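## Task

Pull the middle drawer of the narrow cabinet with three drawers fully open so that it stays open by itself. Every other drawer in the room must end fully closed, and no cabinet may be moved noticeably from its spot. The robot must not tip over or finish leaning, or the task fails. Anything held in place only by the robot at the end does not count.

## Robot and tools

Robot: TidyBot++, a single-arm mobile robot. The base is 0.54 m long, 0.50 m wide and 0.38 m tall and rolls on four driven casters. On top sits one seven-joint arm with a two-finger gripper. The shoulder is 0.12 m ahead of the base centre and 0.68 m up. Cameras: base_camera (fixed on the base) and wrist_camera (on the hand, looking along it).

Frames: the base frame has its origin on the floor below the base centre, x forward, y left, z up. hand_pose is reported in this frame and marks the point between the finger pads; its z axis runs out along the fingers, its y axis is the closing direction. The odometry frame is the base frame as it was when the scene began. Heading is positive to the left, within -3.142 to 3.142. Wheel odometry counts slip as motion and drifts a few centimetres and degrees over many moves. base_tilt is in degrees, positive when leaning forward or right, with about 1 degree of fixed bias.

execute_actions: argument actions is a list holding one action or none (empty just reports state and images). An action may contain base, joints, or both, plus optional speeds. base holds exactly one relative offset from where the base last measured itself: translate_m (metres, forward positive, -2 to 2), strafe_m (metres, left positive, -2 to 2) or rotate_rad (radians, counter-clockwise from above positive, -6.3 to 6.3). joints is a dictionary of absolute targets by name, in radians except the gripper: joint_1_rad (any angle, turns whole arm about vertical, positive is clockwise from above, opposite to rotate_rad), joint_2_rad shoulder -2.249 to 2.249, joint_3_rad any angle, joint_4_rad elbow -2.579 to 2.579, joint_5_rad any angle, joint_6_rad wrist -2.099 to 2.099, joint_7_rad any angle (hand roll; at 1.57 with hand down the fingers open left and right), gripper_pos 0 (open, about 85 mm gap) to 1 (closed, squeezing about 100 N per finger). Unlimited joints take the short way round, so turn in steps below half a revolution. speeds caps top speeds for that action only: translate_m and strafe_m 0.05 to 0.5 m/s, rotate_rad 0.1 to 1.57 rad/s (the maxima are defaults). A base move needing over 8.667 s is refused, as is any unknown key or out-of-range value. cameras picks the images returned: base_camera, wrist_camera, all, or [] for none.

Arm geometry: upper arm 0.42 m, forearm 0.31 m, hand 0.31 m. With joint_1_rad 0, joint_3_rad 3.14, joint_5_rad 0 (near the start), the arm stays in the vertical x-z plane; segment tilts from vertical are j2, j2-j4 and j2-j4-j6, and the hand point lies ahead of and above the shoulder by the sums of length times sine and cosine. The arm starts folded, hand down, poking up to 0.08 m past the base front. A downward hand reaches at most about 0.94 m high, near the base.

wait: seconds from 0 to 10; nothing new is commanded. zoom_image: camera plus region [x0, y0, x1, y1] in pixels of that camera's latest image, at most 504 by 504. finished_scene: pass the current scene number; it ends the scene for good after the last command is held, reports success and gives the next task.

Result lines: base_status and joint_status describe how the last accepted action ended. done = reached (for the base, wheels turned enough, even if they slipped or the base was blocked). off_target = came to rest elsewhere and may still push. contact_stop or time_out = target dropped, holding in place. joint command not followed with a cause line = self-collision check withheld all arm targets; they may be retried on later actions. on_its_own reports uncommanded motion. motor_effort gives percent of maximum per motor with the action's peak in brackets; readings are noisy and biased. Motor temperatures list per joint; MOTOR HOT appears from 60 °C, and at 75 °C an OVER-TEMPERATURE FAULT lets the arm sag and marks joints limit_stop_at_motor_heat (resend the target). ARM HIT means the arm struck the base or itself. A torque fault (joints 1-4 limit 104.5 N m, 5-7 limit 51.3 N m) freezes the arm and gripper for 10 s and skips the rest of the call; the base continues. After any stop, later motion calls in the same reply are skipped.

Precision: friction leaves joints slightly off even when done; correct by sending last command plus (wanted minus read). hand_pose may be off by a centimetre or two, so trust the images. Joints you omit may still push toward earlier targets.

Cautions: a blocked base pushes hard until timeout and may still say done. Never keep driving while the arm is caught above about 0.8 m, since the robot can tip; horizontal pulls on a high hand can lift wheels, so back off or retract the arm to level it. Avoid hard pushes, slams and dropped items, and do not shove cabinets. Leave the drawer resting open on its own and release it before ending. Shorter robot motion time is better.

Each tool is called after ">>>" as a command line: name --argument value for each argument, lists and objects as JSON in quotes; but a table of rows of numbers goes row by row, as --pt "numbers of a row", without its own name.

## Session

>>> execute_actions --actions '[]'

Scene clock: 0.00 s.
Motor temperatures (°C, as the motors report them): [29 31 26 30 33 36 40]
base_odometry: x=+0.000 y=+0.000 heading=+0.000 (m, m, rad; odometry frame)
base_tilt: forward=+1.1 right=-0.7 (deg)
base_status: not commanded
joint_positions: joint_1_rad=-0.039 joint_2_rad=-0.367 joint_3_rad=+3.106 joint_4_rad=-2.524 joint_5_rad=-0.012 joint_6_rad=-0.863 joint_7_rad=+1.565 gripper_pos=+0.000
joint_status: not commanded
motor_effort: joint_1_rad=+0 joint_2_rad=+0 joint_3_rad=+0 joint_4_rad=+13 joint_5_rad=+0 joint_6_rad=+1 joint_7_rad=-1 (%)
hand_pose: x=+0.2667 y=+0.0136 z=+0.5915 quat_wxyz=(-0.001, +0.998, +0.030, +0.061) (m; base frame)
pictures: base_camera, wrist_camera
Images, in order (width x height): base_camera 644x364, wrist_camera 644x476.

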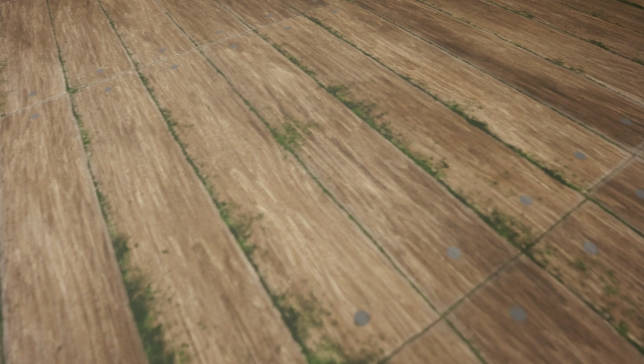

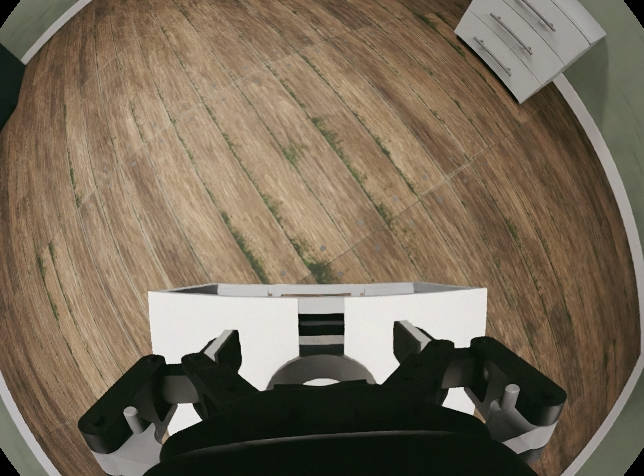

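>>> execute_actions --actions '[{"joints": {"joint_6_rad": 0.35}}]'

Scene clock: 1.63 s.
Motor temperatures (°C, as the motors report them): [29 31 26 30 33 36 40]
base_odometry: x=+0.000 y=+0.000 heading=+0.000 (m, m, rad; odometry frame)
base_tilt: forward=+1.1 right=-0.7 (deg)
base_status: not commanded
joint_positions: joint_1_rad=-0.039 joint_2_rad=-0.367 joint_3_rad=+3.106 joint_4_rad=-2.524 joint_5_rad=-0.012 joint_6_rad=+0.351 joint_7_rad=+1.565 gripper_pos=+0.000
joint_status: all done
motor_effort: joint_1_rad=+0(1) joint_2_rad=-6(6) joint_3_rad=+1(1) joint_4_rad=+21(21) joint_5_rad=+0(0) joint_6_rad=+9(9) joint_7_rad=-1(1) (%)
hand_pose: x=+0.5312 y=+0.0316 z=+0.8280 quat_wxyz=(-0.021, +0.785, +0.024, +0.619) (m; base frame)
pictures: base_camera, wrist_camera
camera_calibration (this result's frames):
wrist_camera: T_world_to_cam=[[0.00809079, -0.999499, -0.0305933, 0.0481807], [-0.230966, 0.0278991, -0.972562, 0.982148], [0.972928, 0.0149348, -0.230625, -0.186545], [0, 0, 0, 1]] pos_world=[0.407948, 0.0235415, 0.913652]
Images, in order (width x height): base_camera 644x364, wrist_camera 644x476.

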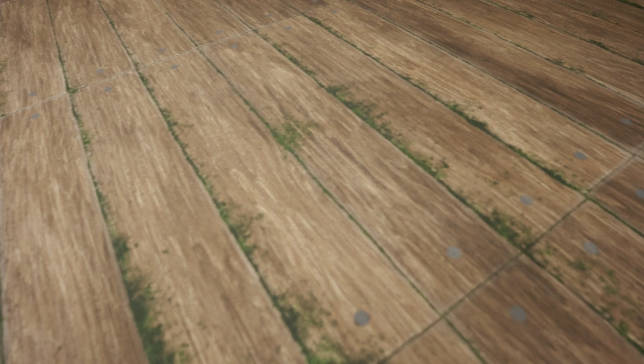

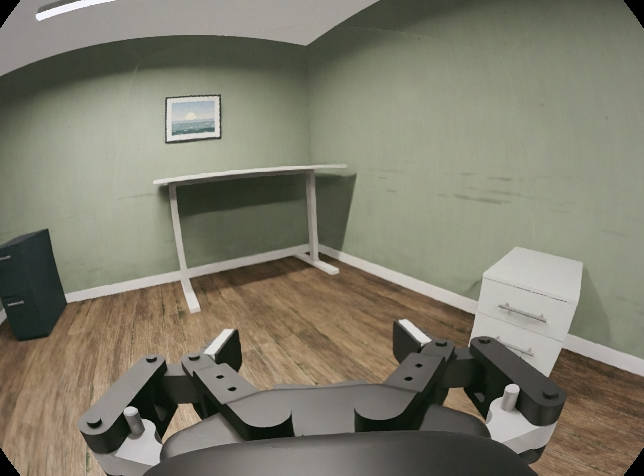

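>>> execute_actions --actions '[{"joints": {"joint_1_rad": -1.9}}]' --cameras '["wrist_camera"]'

>>> execute_actions --actions '[{"joints": {"joint_1_rad": -4.0}}]' --cameras '["wrist_camera"]'

Scene clock: 4.87 s.
Motor temperatures (°C, as the motors report them): [29 31 26 30 33 36 40]
base_odometry: x=+0.000 y=+0.000 heading=+0.000 (m, m, rad; odometry frame)
base_tilt: forward=+1.1 right=-0.7 (deg)
base_status: not commanded
joint_positions: joint_1_rad=-1.890 joint_2_rad=-0.367 joint_3_rad=+3.106 joint_4_rad=-2.524 joint_5_rad=-0.012 joint_6_rad=+0.351 joint_7_rad=+1.565 gripper_pos=+0.000
joint_status: all done
motor_effort: joint_1_rad=+1(1) joint_2_rad=-6(6) joint_3_rad=+1(1) joint_4_rad=+21(20) joint_5_rad=+0(0) joint_6_rad=+9(9) joint_7_rad=-1(1) (%)
hand_pose: x=-0.0254 y=+0.3874 z=+0.8280 quat_wxyz=(-0.507, +0.452, +0.642, +0.356) (m; base frame)
pictures: wrist_camera
camera_calibration (this result's frames):
wrist_camera: T_world_to_cam=[[0.958235, 0.284341, -0.0305932, -0.0648866], [0.0370996, -0.229668, -0.972562, 0.950248], [-0.283565, 0.930808, -0.230625, -0.037022], [0, 0, 0, 1]] pos_world=[0.0164246, 0.271152, 0.913652]
Images, in order (width x height): wrist_camera 644x476.

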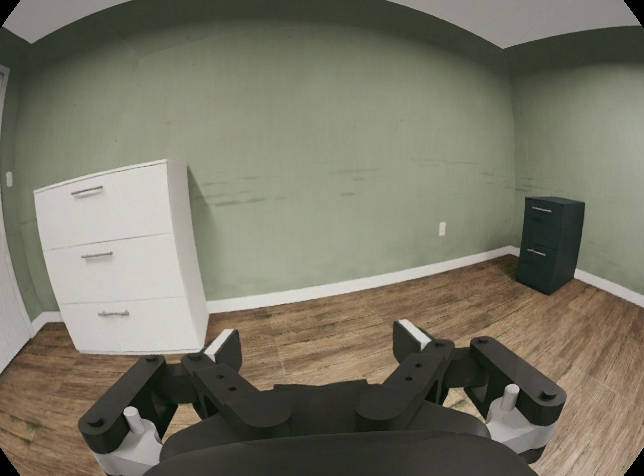

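Scene clock: 8.07 s.
Motor temperatures (°C, as the motors report them): [29 31 26 30 33 36 40]
base_odometry: x=+0.000 y=+0.000 heading=+0.000 (m, m, rad; odometry frame)
base_tilt: forward=+1.1 right=-0.7 (deg)
base_status: not commanded
joint_positions: joint_1_rad=-3.990 joint_2_rad=-0.367 joint_3_rad=+3.106 joint_4_rad=-2.524 joint_5_rad=-0.012 joint_6_rad=+0.351 joint_7_rad=+1.565 gripper_pos=+0.000
joint_status: all done
motor_effort: joint_1_rad=+1(1) joint_2_rad=-6(7) joint_3_rad=+1(1) joint_4_rad=+21(20) joint_5_rad=+0(0) joint_6_rad=+9(9) joint_7_rad=+0(1) (%)
hand_pose: x=-0.1424 y=-0.3202 z=+0.8280 quat_wxyz=(-0.561, -0.332, +0.712, -0.263) (m; base frame)
pictures: wrist_camera
camera_calibration (this result's frames):
wrist_camera: T_world_to_cam=[[-0.729232, 0.683582, -0.0305932, 0.135922], [0.179516, 0.147978, -0.972562, 0.933301], [-0.660299, -0.714715, -0.230624, 0.00780899], [0, 0, 0, 1]] pos_world=[-0.0632676, -0.225441, 0.913652]
Images, in order (width x height): wrist_camera 644x476.

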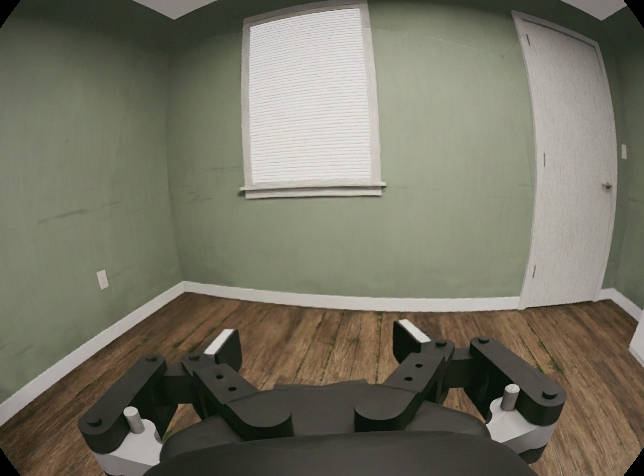

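>>> execute_actions --actions '[{"joints": {"joint_1_rad": -5.55, "joint_6_rad": 0.1}}]' --cameras '["wrist_camera"]'

Scene clock: 11.10 s.
Motor temperatures (°C, as the motors report them): [29 31 26 30 33 36 40]
base_odometry: x=+0.000 y=+0.000 heading=+0.000 (m, m, rad; odometry frame)
base_tilt: forward=+1.1 right=-0.7 (deg)
base_status: not commanded
joint_positions: joint_1_rad=-5.540 joint_2_rad=-0.367 joint_3_rad=+3.106 joint_4_rad=-2.524 joint_5_rad=-0.012 joint_6_rad=+0.120 joint_7_rad=+1.565 gripper_pos=+0.000
joint_status: all done
motor_effort: joint_1_rad=+0(1) joint_2_rad=-5(6) joint_3_rad=+1(1) joint_4_rad=+21(21) joint_5_rad=+0(0) joint_6_rad=+8(9) joint_7_rad=+0(0) (%)
hand_pose: x=+0.4150 y=-0.2520 z=+0.7606 quat_wxyz=(-0.184, -0.797, +0.300, -0.491) (m; base frame)
pictures: wrist_camera
camera_calibration (this result's frames):
wrist_camera: T_world_to_cam=[[-0.703362, -0.710638, -0.0166082, 0.120931], [-0.307408, 0.325162, -0.894299, 0.944747], [0.640923, -0.62391, -0.447162, 0.0566674], [0, 0, 0, 1]] pos_world=[0.339162, -0.185902, 0.872234]
Images, in order (width x height): wrist_camera 644x476.

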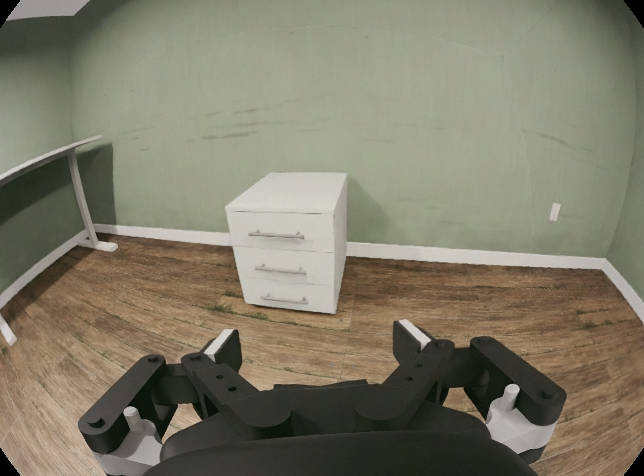

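>>> zoom_image --camera "wrist_camera" --region '[200, 150, 380, 330]'

Region (200, 150, 380, 330) of wrist_camera's 644x476 image, scaled by 2.800.

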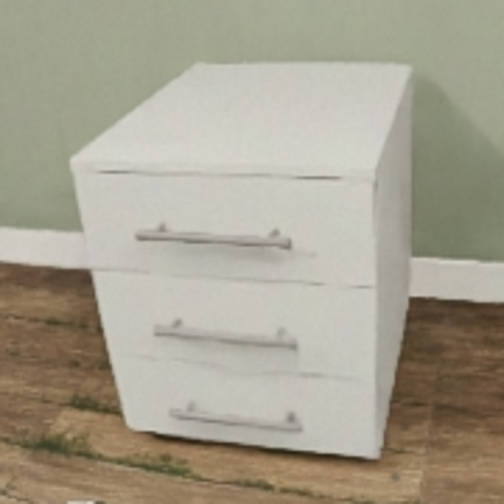

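>>> execute_actions --actions '[{"base": {"rotate_rad": -0.944}, "joints": {"joint_1_rad": -6.283, "joint_2_rad": 1.7, "joint_3_rad": 3.14, "joint_4_rad": -1.14, "joint_5_rad": 0.0, "joint_6_rad": 1.04, "joint_7_rad": 1.57}}]'

>>> execute_actions --actions '[{"base": {"strafe_m": 0.5}}]'

Scene clock: 15.80 s.
Motor temperatures (°C, as the motors report them): [29 31 26 30 33 36 40]
base_odometry: x=+0.000 y=+0.000 heading=-0.944 (m, m, rad; odometry frame)
base_tilt: forward=+1.2 right=-0.7 (deg)
base_status: done
joint_positions: joint_1_rad=-6.274 joint_2_rad=+1.699 joint_3_rad=+3.114 joint_4_rad=-1.165 joint_5_rad=-0.012 joint_6_rad=+1.020 joint_7_rad=+1.565 gripper_pos=+0.000
joint_status: all done
motor_effort: joint_1_rad=+0(5) joint_2_rad=-46(51) joint_3_rad=-1(4) joint_4_rad=+12(22) joint_5_rad=+0(0) joint_6_rad=+9(9) joint_7_rad=-1(0) (%)
hand_pose: x=+0.9222 y=+0.0001 z=+0.2418 quat_wxyz=(+0.007, -0.797, +0.021, -0.604) (m; base frame)
pictures: base_camera, wrist_camera
camera_calibration (this result's frames):
wrist_camera: T_world_to_cam=[[-0.0823581, -0.994685, -0.0617961, 0.0865373], [-0.264699, 0.0816119, -0.960871, 0.531496], [0.960808, -0.0627782, -0.270013, -0.680927], [0, 0, 0, 1]] pos_world=[0.802054, -0.0000464662, 0.332188]
Images, in order (width x height): base_camera 644x364, wrist_camera 644x476.

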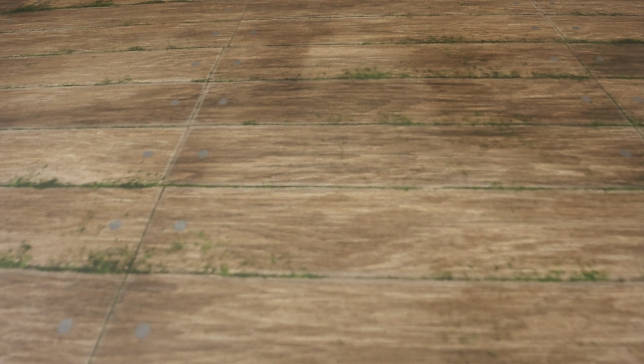

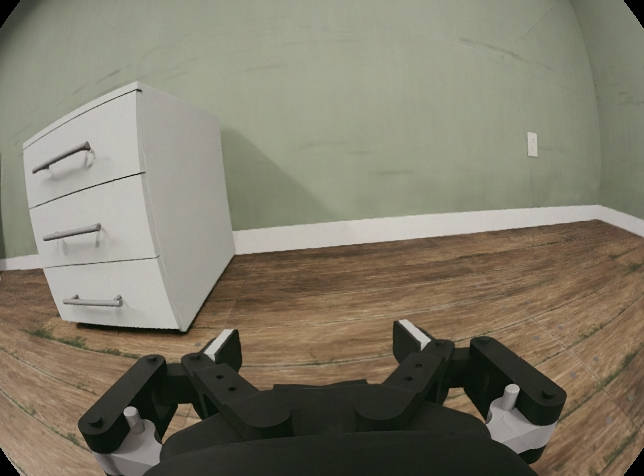

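Scene clock: 18.30 s.
Motor temperatures (°C, as the motors report them): [29 31 26 30 33 36 40]
base_odometry: x=+0.405 y=+0.293 heading=-0.945 (m, m, rad; odometry frame)
base_tilt: forward=+1.2 right=-0.7 (deg)
base_status: done
joint_positions: joint_1_rad=-6.290 joint_2_rad=+1.699 joint_3_rad=+3.118 joint_4_rad=-1.165 joint_5_rad=-0.012 joint_6_rad=+1.020 joint_7_rad=+1.565 gripper_pos=+0.000
joint_status: not commanded
motor_effort: joint_1_rad=+0(4) joint_2_rad=-46(46) joint_3_rad=-1(3) joint_4_rad=+12(12) joint_5_rad=+0(1) joint_6_rad=+8(9) joint_7_rad=+0(0) (%)
hand_pose: x=+0.9222 y=+0.0115 z=+0.2420 quat_wxyz=(+0.010, -0.797, +0.013, -0.604) (m; base frame)
pictures: base_camera, wrist_camera
camera_calibration (this result's frames):
wrist_camera: T_world_to_cam=[[-0.0662304, -0.996106, -0.0581983, 0.0821434], [-0.265367, 0.0738099, -0.961318, 0.531514], [0.96187, -0.0482246, -0.269222, -0.681528], [0, 0, 0, 1]] pos_world=[0.802028, 0.00972612, 0.332253]
Images, in order (width x height): base_camera 644x364, wrist_camera 644x476.

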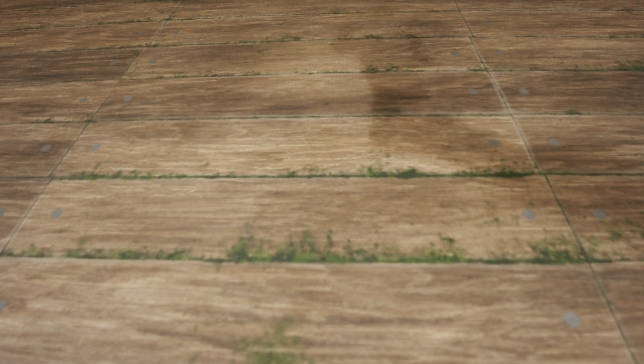

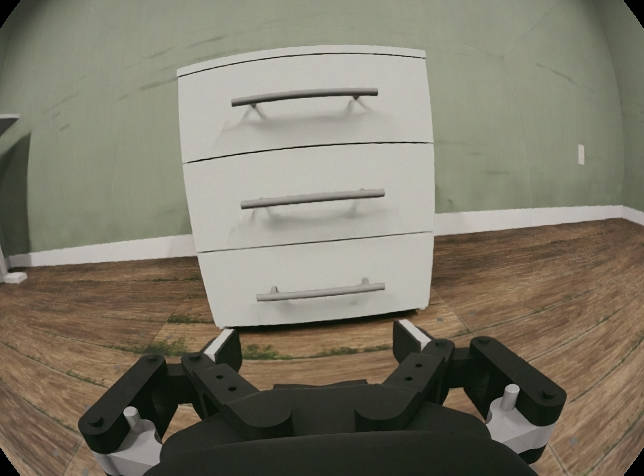

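>>> zoom_image --camera "wrist_camera" --region '[160, 30, 460, 350]'

>>> zoom_image --camera "base_camera" --region '[0, 0, 504, 364]'

Region (160, 30, 460, 350) of wrist_camera's 644x476 image, scaled by 1.575; it fills the left 472 columns of this view, and the rest is white.

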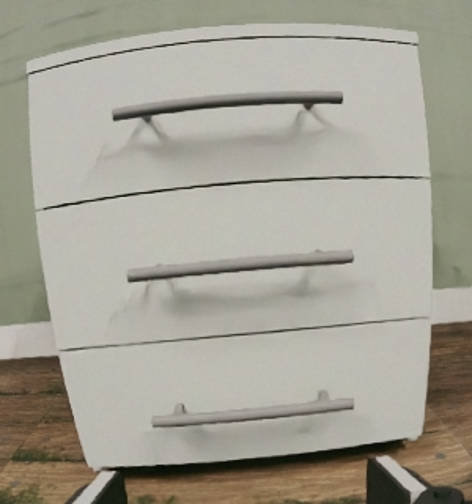

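Region (0, 0, 504, 364) of base_camera's 644x364 image, scaled by 1.000.

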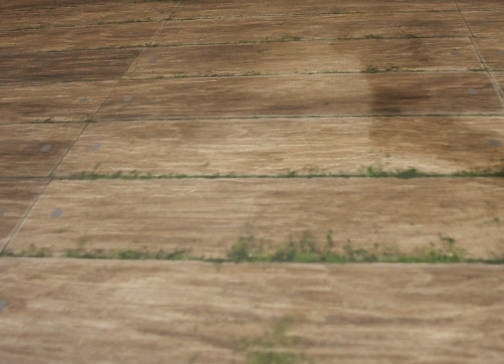

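>>> execute_actions --actions '[{"base": {"rotate_rad": -0.022}, "joints": {"joint_1_rad": -6.30, "joint_2_rad": 1.7, "joint_3_rad": 3.165, "joint_4_rad": -1.115, "joint_5_rad": 0.015, "joint_6_rad": 1.12, "joint_7_rad": 3.14}}]'

>>> execute_actions --actions '[{"base": {"translate_m": 0.17}}]'

Scene clock: 21.90 s.
Motor temperatures (°C, as the motors report them): [29 32 26 30 33 36 40]
base_odometry: x=+0.405 y=+0.293 heading=-0.966 (m, m, rad; odometry frame)
base_tilt: forward=+1.2 right=-0.7 (deg)
base_status: done
joint_positions: joint_1_rad=-6.286 joint_2_rad=+1.699 joint_3_rad=+3.136 joint_4_rad=-1.141 joint_5_rad=-0.012 joint_6_rad=+1.101 joint_7_rad=+3.117 gripper_pos=+0.000
joint_status: all done
motor_effort: joint_1_rad=+0(4) joint_2_rad=-46(47) joint_3_rad=-1(3) joint_4_rad=+11(11) joint_5_rad=+0(0) joint_6_rad=+9(9) joint_7_rad=-1(1) (%)
hand_pose: x=+0.9366 y=+0.0022 z=+0.2757 quat_wxyz=(-0.450, -0.551, -0.529, -0.462) (m; base frame)
pictures: base_camera, wrist_camera
camera_calibration (this result's frames):
wrist_camera: T_world_to_cam=[[0.119361, -0.0749988, 0.990014, -0.389014], [-0.0157924, -0.99716, -0.0736361, 0.0923488], [0.992725, -0.00684542, -0.120206, -0.756897], [0, 0, 0, 1]] pos_world=[0.799282, 0.0577297, 0.300946]
Images, in order (width x height): base_camera 644x364, wrist_camera 644x476.

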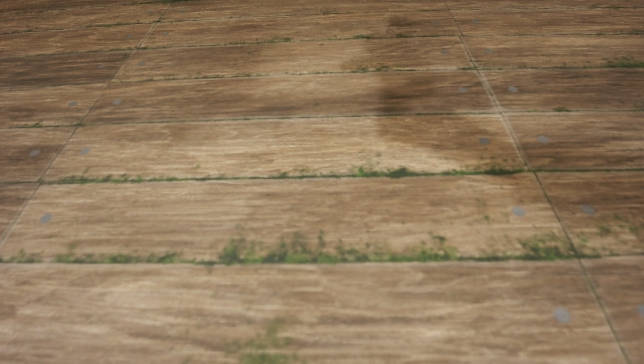

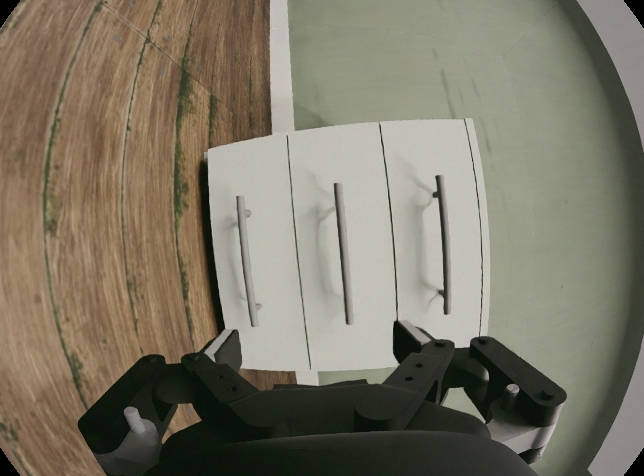

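Scene clock: 23.40 s.
Motor temperatures (°C, as the motors report them): [29 32 26 30 33 36 40]
base_odometry: x=+0.502 y=+0.153 heading=-0.966 (m, m, rad; odometry frame)
base_tilt: forward=+1.1 right=-0.7 (deg)
base_status: done
joint_positions: joint_1_rad=-6.287 joint_2_rad=+1.698 joint_3_rad=+3.137 joint_4_rad=-1.133 joint_5_rad=-0.012 joint_6_rad=+1.101 joint_7_rad=+3.117 gripper_pos=+0.000
joint_status: not commanded
motor_effort: joint_1_rad=+0(1) joint_2_rad=-46(49) joint_3_rad=-1(2) joint_4_rad=+11(13) joint_5_rad=+0(0) joint_6_rad=+9(9) joint_7_rad=-1(1) (%)
hand_pose: x=+0.9400 y=+0.0029 z=+0.2801 quat_wxyz=(-0.453, -0.549, -0.527, -0.465) (m; base frame)
pictures: base_camera, wrist_camera
camera_calibration (this result's frames):
wrist_camera: T_world_to_cam=[[0.10972, -0.074479, 0.991168, -0.385036], [-0.0140139, -0.997205, -0.0733814, 0.091711], [0.993864, -0.00583877, -0.110457, -0.763499], [0, 0, 0, 1]] pos_world=[0.802346, 0.0583197, 0.304031]
Images, in order (width x height): base_camera 644x364, wrist_camera 644x476.

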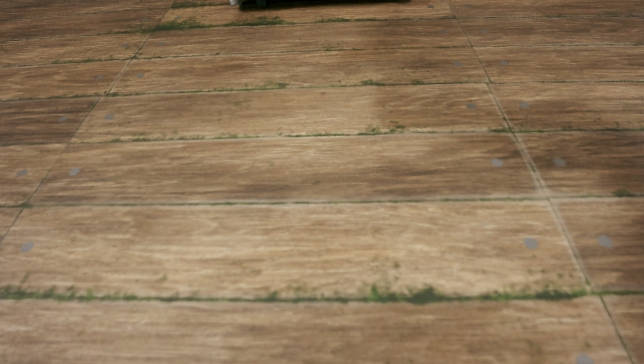

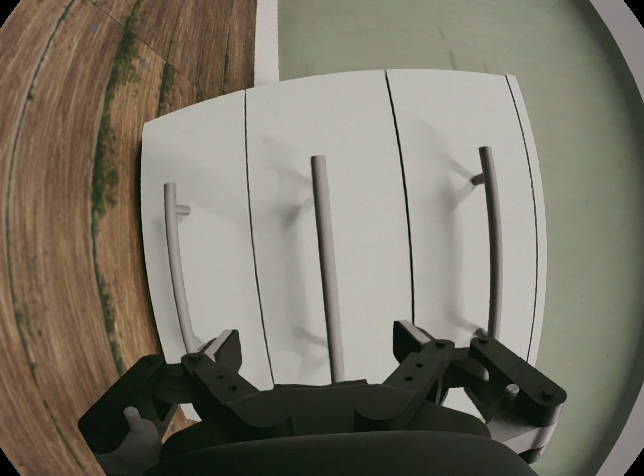

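>>> zoom_image --camera "wrist_camera" --region '[200, 140, 460, 400]'

Region (200, 140, 460, 400) of wrist_camera's 644x476 image, scaled by 1.938.

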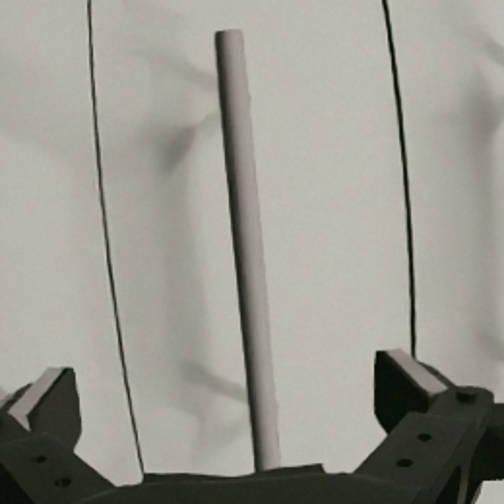

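>>> zoom_image --camera "base_camera" --region '[200, 0, 440, 40]'

Region (200, 0, 440, 40) of base_camera's 644x364 image, scaled by 2.100.

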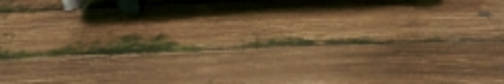

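>>> execute_actions --actions '[{"base": {"translate_m": 0.08}, "joints": {"joint_7_rad": 3.17}, "speeds": {"translate_m": 0.15}}]'

Scene clock: 25.47 s.
Motor temperatures (°C, as the motors report them): [29 32 26 30 33 36 40]
base_odometry: x=+0.548 y=+0.087 heading=-0.965 (m, m, rad; odometry frame)
base_tilt: forward=+1.2 right=-0.8 (deg)
base_status: done
joint_positions: joint_1_rad=-6.288 joint_2_rad=+1.699 joint_3_rad=+3.137 joint_4_rad=-1.132 joint_5_rad=-0.012 joint_6_rad=+1.101 joint_7_rad=+3.127 gripper_pos=+0.000
joint_status: all done
motor_effort: joint_1_rad=+0(2) joint_2_rad=-47(48) joint_3_rad=-1(1) joint_4_rad=+11(13) joint_5_rad=+0(0) joint_6_rad=+9(9) joint_7_rad=-1(0) (%)
hand_pose: x=+0.9398 y=+0.0037 z=+0.2795 quat_wxyz=(-0.455, -0.546, -0.531, -0.463) (m; base frame)
pictures: base_camera, wrist_camera
camera_calibration (this result's frames):
wrist_camera: T_world_to_cam=[[0.110399, -0.0638694, 0.991833, -0.385194], [-0.0114245, -0.997949, -0.0629916, 0.0870434], [0.993822, -0.004377, -0.110902, -0.763167], [0, 0, 0, 1]] pos_world=[0.801971, 0.0589223, 0.302895]
Images, in order (width x height): base_camera 644x364, wrist_camera 644x476.

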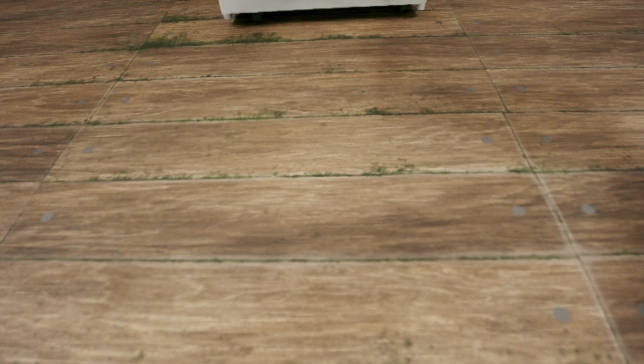

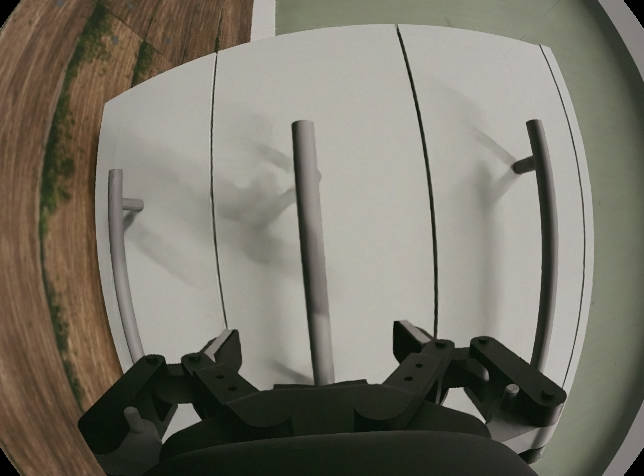

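>>> zoom_image --camera "wrist_camera" --region '[180, 100, 480, 400]'

>>> zoom_image --camera "base_camera" --region '[200, 0, 450, 50]'

Region (180, 100, 480, 400) of wrist_camera's 644x476 image, scaled by 1.680.

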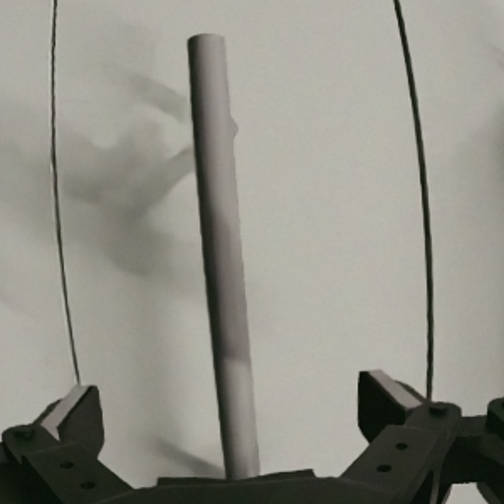

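Region (200, 0, 450, 50) of base_camera's 644x364 image, scaled by 2.016; it fills the top 101 rows of this view, and the rest is white.

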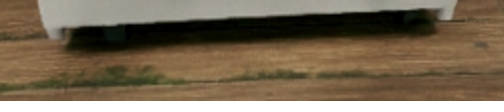

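>>> execute_actions --actions '[{"base": {"translate_m": 0.018}, "joints": {"gripper_pos": 0.5}, "speeds": {"translate_m": 0.05}}]'

Scene clock: 27.50 s.
Motor temperatures (°C, as the motors report them): [29 32 26 30 33 36 40]
base_odometry: x=+0.559 y=+0.072 heading=-0.965 (m, m, rad; odometry frame)
base_tilt: forward=+1.1 right=-0.7 (deg)
base_status: done
joint_positions: joint_1_rad=-6.289 joint_2_rad=+1.699 joint_3_rad=+3.137 joint_4_rad=-1.132 joint_5_rad=-0.012 joint_6_rad=+1.101 joint_7_rad=+3.127 gripper_pos=+0.500
joint_status: all done
motor_effort: joint_1_rad=+0(2) joint_2_rad=-47(48) joint_3_rad=-1(1) joint_4_rad=+12(14) joint_5_rad=+0(0) joint_6_rad=+9(9) joint_7_rad=-1(1) (%)
hand_pose: x=+0.9397 y=+0.0042 z=+0.2794 quat_wxyz=(-0.455, -0.545, -0.531, -0.463) (m; base frame)
pictures: base_camera, wrist_camera
camera_calibration (this result's frames):
wrist_camera: T_world_to_cam=[[0.110541, -0.0636007, 0.991835, -0.385182], [-0.0107361, -0.997969, -0.0627975, 0.0868274], [0.993814, -0.00370678, -0.110999, -0.76309], [0, 0, 0, 1]] pos_world=[0.80188, 0.0593245, 0.302787]
Images, in order (width x height): base_camera 644x364, wrist_camera 644x476.

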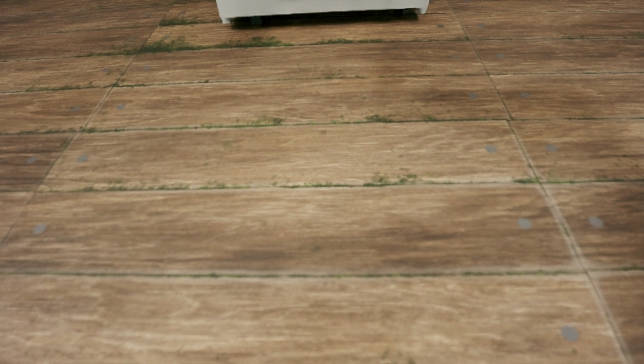

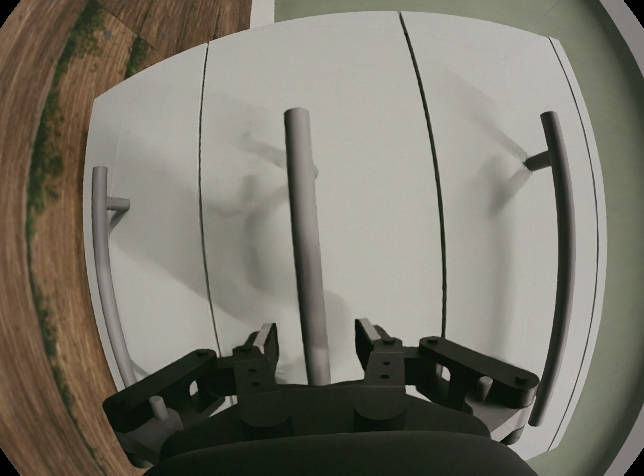

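>>> zoom_image --camera "wrist_camera" --region '[230, 230, 410, 410]'

Region (230, 230, 410, 410) of wrist_camera's 644x476 image, scaled by 2.800.

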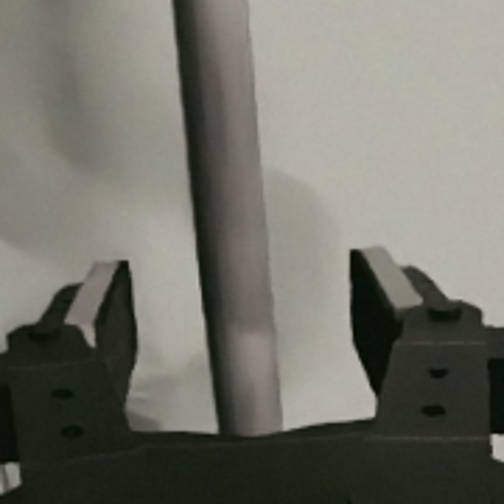

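>>> execute_actions --actions '[{"joints": {"gripper_pos": 1.0}}]' --cameras '["wrist_camera"]'

Scene clock: 28.67 s.
Motor temperatures (°C, as the motors report them): [29 32 26 30 33 36 40]
base_odometry: x=+0.559 y=+0.073 heading=-0.965 (m, m, rad; odometry frame)
base_tilt: forward=+1.1 right=-0.7 (deg)
base_status: not commanded
joint_positions: joint_1_rad=-6.290 joint_2_rad=+1.700 joint_3_rad=+3.141 joint_4_rad=-1.132 joint_5_rad=-0.012 joint_6_rad=+1.102 joint_7_rad=+3.135 gripper_pos=+0.886
joint_status: gripper_pos off_target (ended at +0.886, target +1.000)
motor_effort: joint_1_rad=+1(0) joint_2_rad=-48(50) joint_3_rad=-1(2) joint_4_rad=+12(15) joint_5_rad=+0(1) joint_6_rad=+9(12) joint_7_rad=-2(2) (%)
hand_pose: x=+0.9393 y=+0.0041 z=+0.2787 quat_wxyz=(-0.457, -0.542, -0.534, -0.460) (m; base frame)
pictures: wrist_camera
camera_calibration (this result's frames):
wrist_camera: T_world_to_cam=[[0.11064, -0.0519342, 0.992503, -0.384821], [-0.00776194, -0.998648, -0.0513905, 0.0807951], [0.99383, -0.00201789, -0.110894, -0.762812], [0, 0, 0, 1]] pos_world=[0.80131, 0.0591613, 0.301497]
Images, in order (width x height): wrist_camera 644x476.

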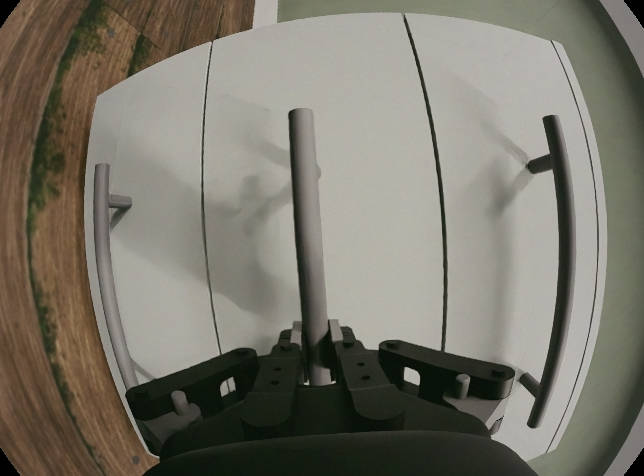

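>>> zoom_image --camera "wrist_camera" --region '[260, 280, 380, 400]'

Region (260, 280, 380, 400) of wrist_camera's 644x476 image, scaled by 4.200.

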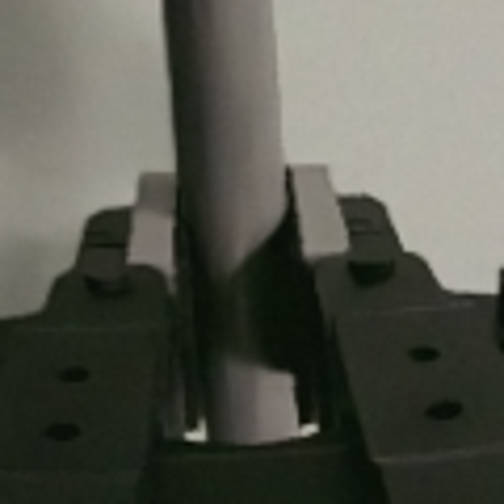

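>>> execute_actions --actions '[{"base": {"translate_m": -0.1}, "speeds": {"translate_m": 0.08}}]'

Scene clock: 30.77 s.
Motor temperatures (°C, as the motors report them): [29 32 26 30 33 36 40]
base_odometry: x=+0.502 y=+0.155 heading=-0.965 (m, m, rad; odometry frame)
base_tilt: forward=+1.1 right=-0.8 (deg)
base_status: done
joint_positions: joint_1_rad=-6.294 joint_2_rad=+1.703 joint_3_rad=+3.142 joint_4_rad=-1.127 joint_5_rad=-0.012 joint_6_rad=+1.102 joint_7_rad=+3.135 gripper_pos=+0.886
joint_status: not commanded
motor_effort: joint_1_rad=+0(2) joint_2_rad=-47(51) joint_3_rad=-2(2) joint_4_rad=+13(14) joint_5_rad=+0(1) joint_6_rad=+9(15) joint_7_rad=-2(2) (%)
hand_pose: x=+0.9398 y=+0.0069 z=+0.2785 quat_wxyz=(-0.457, -0.540, -0.535, -0.461) (m; base frame)
pictures: base_camera, wrist_camera
camera_calibration (this result's frames):
wrist_camera: T_world_to_cam=[[0.108906, -0.0497406, 0.992807, -0.382967], [-0.0034031, -0.99876, -0.0496655, 0.0790039], [0.994046, 0.00203024, -0.10894, -0.764137], [0, 0, 0, 1]] pos_world=[0.801564, 0.0614083, 0.300891]
Images, in order (width x height): base_camera 644x364, wrist_camera 644x476.

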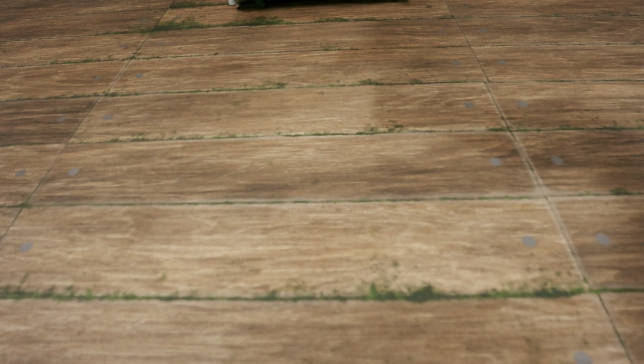

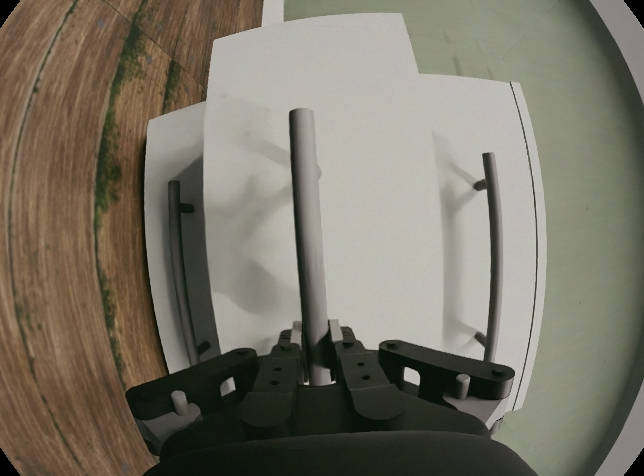

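>>> execute_actions --actions '[{"base": {"translate_m": -0.18}, "speeds": {"translate_m": 0.1}}]'

Scene clock: 33.33 s.
Motor temperatures (°C, as the motors report them): [29 32 26 30 33 36 40]
base_odometry: x=+0.399 y=+0.303 heading=-0.965 (m, m, rad; odometry frame)
base_tilt: forward=+1.2 right=-0.7 (deg)
base_status: done
joint_positions: joint_1_rad=-6.293 joint_2_rad=+1.703 joint_3_rad=+3.145 joint_4_rad=-1.127 joint_5_rad=-0.012 joint_6_rad=+1.103 joint_7_rad=+3.135 gripper_pos=+0.886
joint_status: not commanded
motor_effort: joint_1_rad=-2(3) joint_2_rad=-47(50) joint_3_rad=-2(3) joint_4_rad=+12(14) joint_5_rad=+1(2) joint_6_rad=+9(12) joint_7_rad=-1(2) (%)
hand_pose: x=+0.9398 y=+0.0051 z=+0.2785 quat_wxyz=(-0.458, -0.539, -0.536, -0.461) (m; base frame)
pictures: base_camera, wrist_camera
camera_calibration (this result's frames):
wrist_camera: T_world_to_cam=[[0.108035, -0.0470544, 0.993033, -0.382327], [-0.00427542, -0.998892, -0.0468669, 0.0771667], [0.994138, 0.000817662, -0.108117, -0.764443], [0, 0, 0, 1]] pos_world=[0.801597, 0.0597161, 0.300631]
Images, in order (width x height): base_camera 644x364, wrist_camera 644x476.

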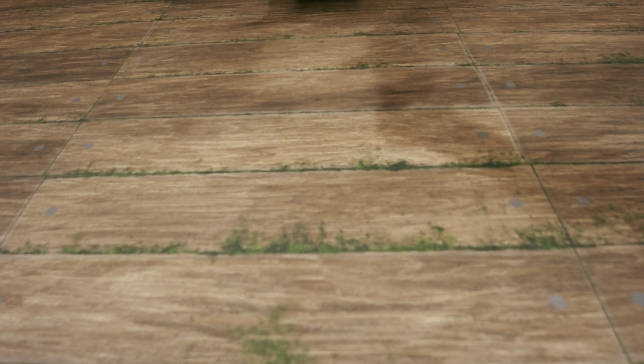

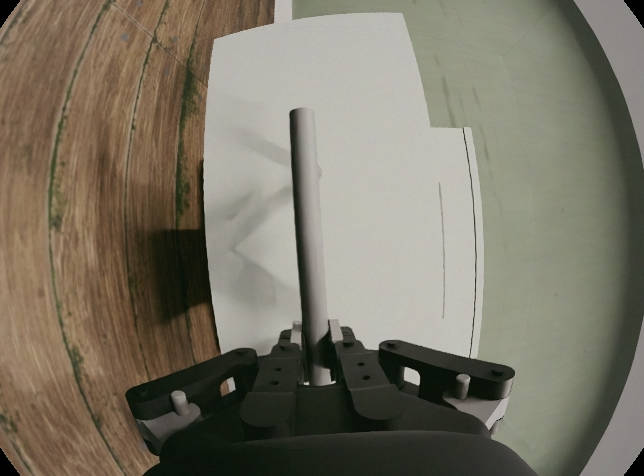

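>>> execute_actions --actions '[{"base": {"translate_m": -0.05}, "speeds": {"translate_m": 0.06}}]' --cameras '["wrist_camera"]'

Scene clock: 34.67 s.
Motor temperatures (°C, as the motors report them): [29 32 26 30 33 36 40]
base_odometry: x=+0.371 y=+0.345 heading=-0.965 (m, m, rad; odometry frame)
base_tilt: forward=+1.1 right=-0.8 (deg)
base_status: done
joint_positions: joint_1_rad=-6.292 joint_2_rad=+1.704 joint_3_rad=+3.146 joint_4_rad=-1.126 joint_5_rad=-0.012 joint_6_rad=+1.105 joint_7_rad=+3.135 gripper_pos=+0.886
joint_status: not commanded
motor_effort: joint_1_rad=-4(4) joint_2_rad=-48(51) joint_3_rad=-3(3) joint_4_rad=+12(15) joint_5_rad=+1(2) joint_6_rad=+10(13) joint_7_rad=-2(2) (%)
hand_pose: x=+0.9398 y=+0.0041 z=+0.2785 quat_wxyz=(-0.459, -0.539, -0.535, -0.461) (m; base frame)
pictures: wrist_camera
camera_calibration (this result's frames):
wrist_camera: T_world_to_cam=[[0.10661, -0.0463123, 0.993222, -0.381076], [-0.00499452, -0.998927, -0.0460422, 0.0766329], [0.994288, -0.0000520996, -0.106727, -0.764881], [0, 0, 0, 1]] pos_world=[0.801521, 0.0588623, 0.300388]
Images, in order (width x height): wrist_camera 644x476.

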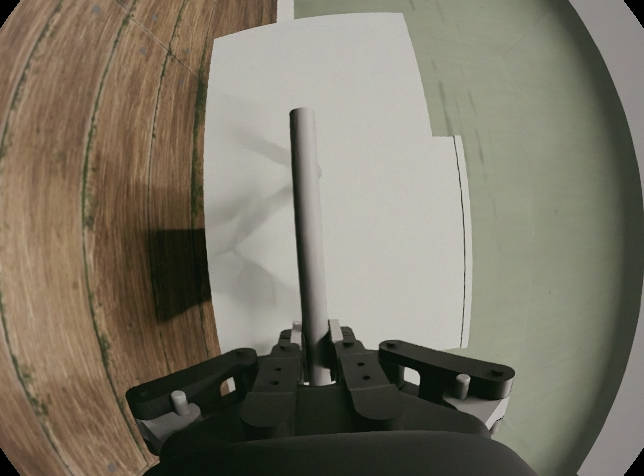

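>>> execute_actions --actions '[{"base": {"translate_m": -0.05}, "speeds": {"translate_m": 0.06}}]' --cameras '["wrist_camera"]'

Scene clock: 36.07 s.
Motor temperatures (°C, as the motors report them): [29 32 26 30 33 36 40]
base_odometry: x=+0.342 y=+0.386 heading=-0.965 (m, m, rad; odometry frame)
base_tilt: forward=+1.1 right=-0.7 (deg)
base_status: done
joint_positions: joint_1_rad=-6.296 joint_2_rad=+1.708 joint_3_rad=+3.146 joint_4_rad=-1.111 joint_5_rad=-0.012 joint_6_rad=+1.096 joint_7_rad=+3.135 gripper_pos=+0.888
joint_status: not commanded
motor_effort: joint_1_rad=+0(4) joint_2_rad=-48(51) joint_3_rad=-1(3) joint_4_rad=+12(15) joint_5_rad=+0(2) joint_6_rad=+10(17) joint_7_rad=-1(2) (%)
hand_pose: x=+0.9431 y=+0.0069 z=+0.2787 quat_wxyz=(-0.459, -0.538, -0.536, -0.462) (m; base frame)
pictures: wrist_camera
camera_calibration (this result's frames):
wrist_camera: T_world_to_cam=[[0.104131, -0.0456627, 0.993515, -0.37923], [-0.00128446, -0.998951, -0.0457779, 0.0758898], [0.994563, 0.00349076, -0.10408, -0.769224], [0, 0, 0, 1]] pos_world=[0.804628, 0.0611787, 0.300183]
Images, in order (width x height): wrist_camera 644x476.

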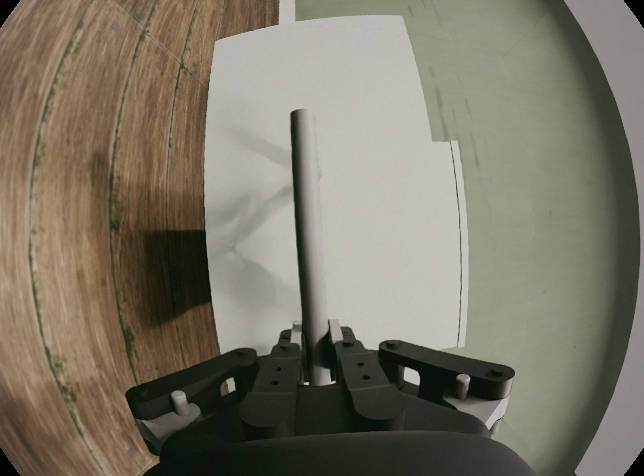

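>>> zoom_image --camera "wrist_camera" --region '[400, 110, 500, 210]'

>>> execute_actions --actions '[{"base": {"translate_m": -0.015}, "speeds": {"translate_m": 0.05}}]' --cameras '["wrist_camera"]'

>>> zoom_image --camera "wrist_camera" --region '[400, 110, 500, 210]'

Region (400, 110, 500, 210) of wrist_camera's 644x476 image, scaled by 5.040.

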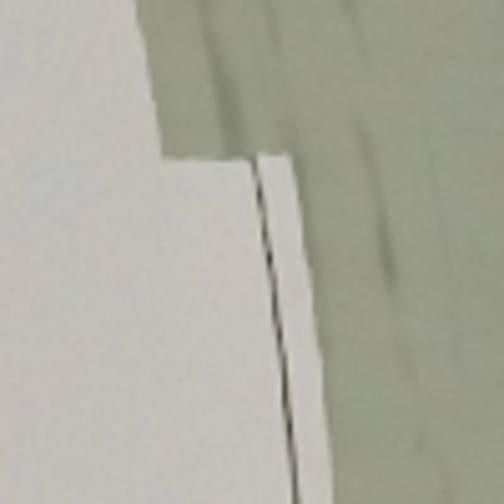

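Scene clock: 37.17 s.
Motor temperatures (°C, as the motors report them): [29 32 26 30 33 36 40]
base_odometry: x=+0.334 y=+0.398 heading=-0.965 (m, m, rad; odometry frame)
base_tilt: forward=+1.2 right=-0.7 (deg)
base_status: done
joint_positions: joint_1_rad=-6.296 joint_2_rad=+1.709 joint_3_rad=+3.146 joint_4_rad=-1.102 joint_5_rad=-0.012 joint_6_rad=+1.087 joint_7_rad=+3.135 gripper_pos=+0.888
joint_status: not commanded
motor_effort: joint_1_rad=-1(2) joint_2_rad=-49(52) joint_3_rad=-2(2) joint_4_rad=+11(13) joint_5_rad=+0(1) joint_6_rad=+13(19) joint_7_rad=-1(1) (%)
hand_pose: x=+0.9454 y=+0.0070 z=+0.2789 quat_wxyz=(-0.459, -0.538, -0.536, -0.462) (m; base frame)
pictures: wrist_camera
camera_calibration (this result's frames):
wrist_camera: T_world_to_cam=[[0.104932, -0.0457439, 0.993427, -0.380404], [-0.00125548, -0.998947, -0.0458655, 0.0759752], [0.994479, 0.00356555, -0.104879, -0.771189], [0, 0, 0, 1]] pos_world=[0.806943, 0.0612438, 0.300507]
Images, in order (width x height): wrist_camera 644x476.

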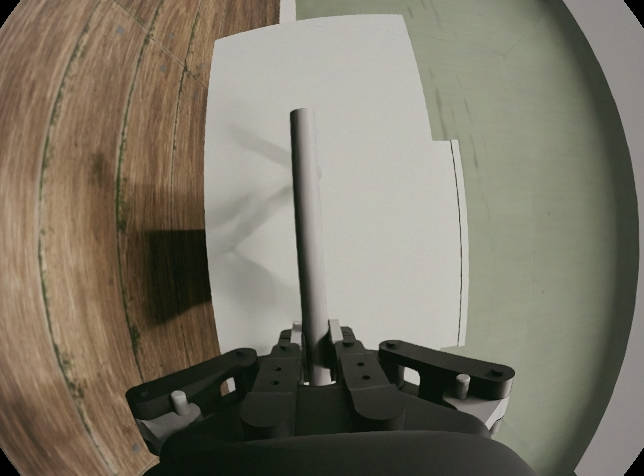

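Region (400, 110, 500, 210) of wrist_camera's 644x476 image, scaled by 5.040.

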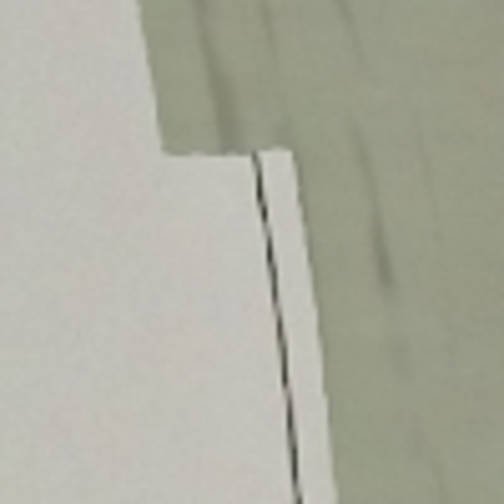

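>>> execute_actions --actions '[{"joints": {"gripper_pos": 0.3}}]' --cameras '[]'

>>> execute_actions --actions '[{"base": {"translate_m": -0.06}}]' --cameras '["wrist_camera"]'

Scene clock: 38.73 s.
Motor temperatures (°C, as the motors report them): [29 32 26 30 33 36 40]
base_odometry: x=+0.334 y=+0.398 heading=-0.965 (m, m, rad; odometry frame)
base_tilt: forward=+1.2 right=-0.7 (deg)
base_status: not commanded
joint_positions: joint_1_rad=-6.296 joint_2_rad=+1.706 joint_3_rad=+3.146 joint_4_rad=-1.102 joint_5_rad=-0.012 joint_6_rad=+1.101 joint_7_rad=+3.135 gripper_pos=+0.300
joint_status: all done
motor_effort: joint_1_rad=+0(1) joint_2_rad=-48(51) joint_3_rad=-1(1) joint_4_rad=+13(14) joint_5_rad=+0(0) joint_6_rad=+9(13) joint_7_rad=+0(1) (%)
hand_pose: x=+0.9473 y=+0.0070 z=+0.2858 quat_wxyz=(-0.463, -0.534, -0.532, -0.466) (m; base frame)
pictures: none
No camera images: the call's "cameras" was empty. Leave "cameras" out to get every camera's image.

Scene clock: 39.77 s.
Motor temperatures (°C, as the motors report them): [29 32 26 30 33 36 40]
base_odometry: x=+0.300 y=+0.448 heading=-0.965 (m, m, rad; odometry frame)
base_tilt: forward=+1.2 right=-0.8 (deg)
base_status: done
joint_positions: joint_1_rad=-6.296 joint_2_rad=+1.704 joint_3_rad=+3.146 joint_4_rad=-1.103 joint_5_rad=-0.012 joint_6_rad=+1.101 joint_7_rad=+3.135 gripper_pos=+0.300
joint_status: not commanded
motor_effort: joint_1_rad=+0(1) joint_2_rad=-47(49) joint_3_rad=-1(1) joint_4_rad=+12(14) joint_5_rad=+0(0) joint_6_rad=+9(9) joint_7_rad=-1(1) (%)
hand_pose: x=+0.9475 y=+0.0070 z=+0.2866 quat_wxyz=(-0.463, -0.534, -0.532, -0.467) (m; base frame)
pictures: wrist_camera
camera_calibration (this result's frames):
wrist_camera: T_world_to_cam=[[0.0877892, -0.0458121, 0.995085, -0.37252], [-0.000457106, -0.998944, -0.0459494, 0.0756203], [0.996139, 0.00357901, -0.0877174, -0.778988], [0, 0, 0, 1]] pos_world=[0.808718, 0.0612626, 0.305833]
Images, in order (width x height): wrist_camera 644x476.

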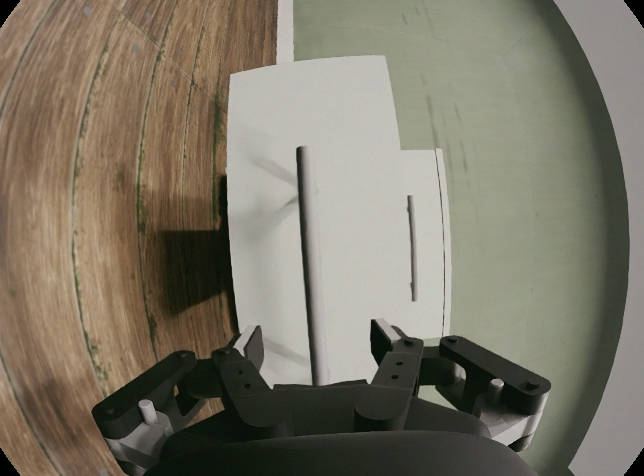

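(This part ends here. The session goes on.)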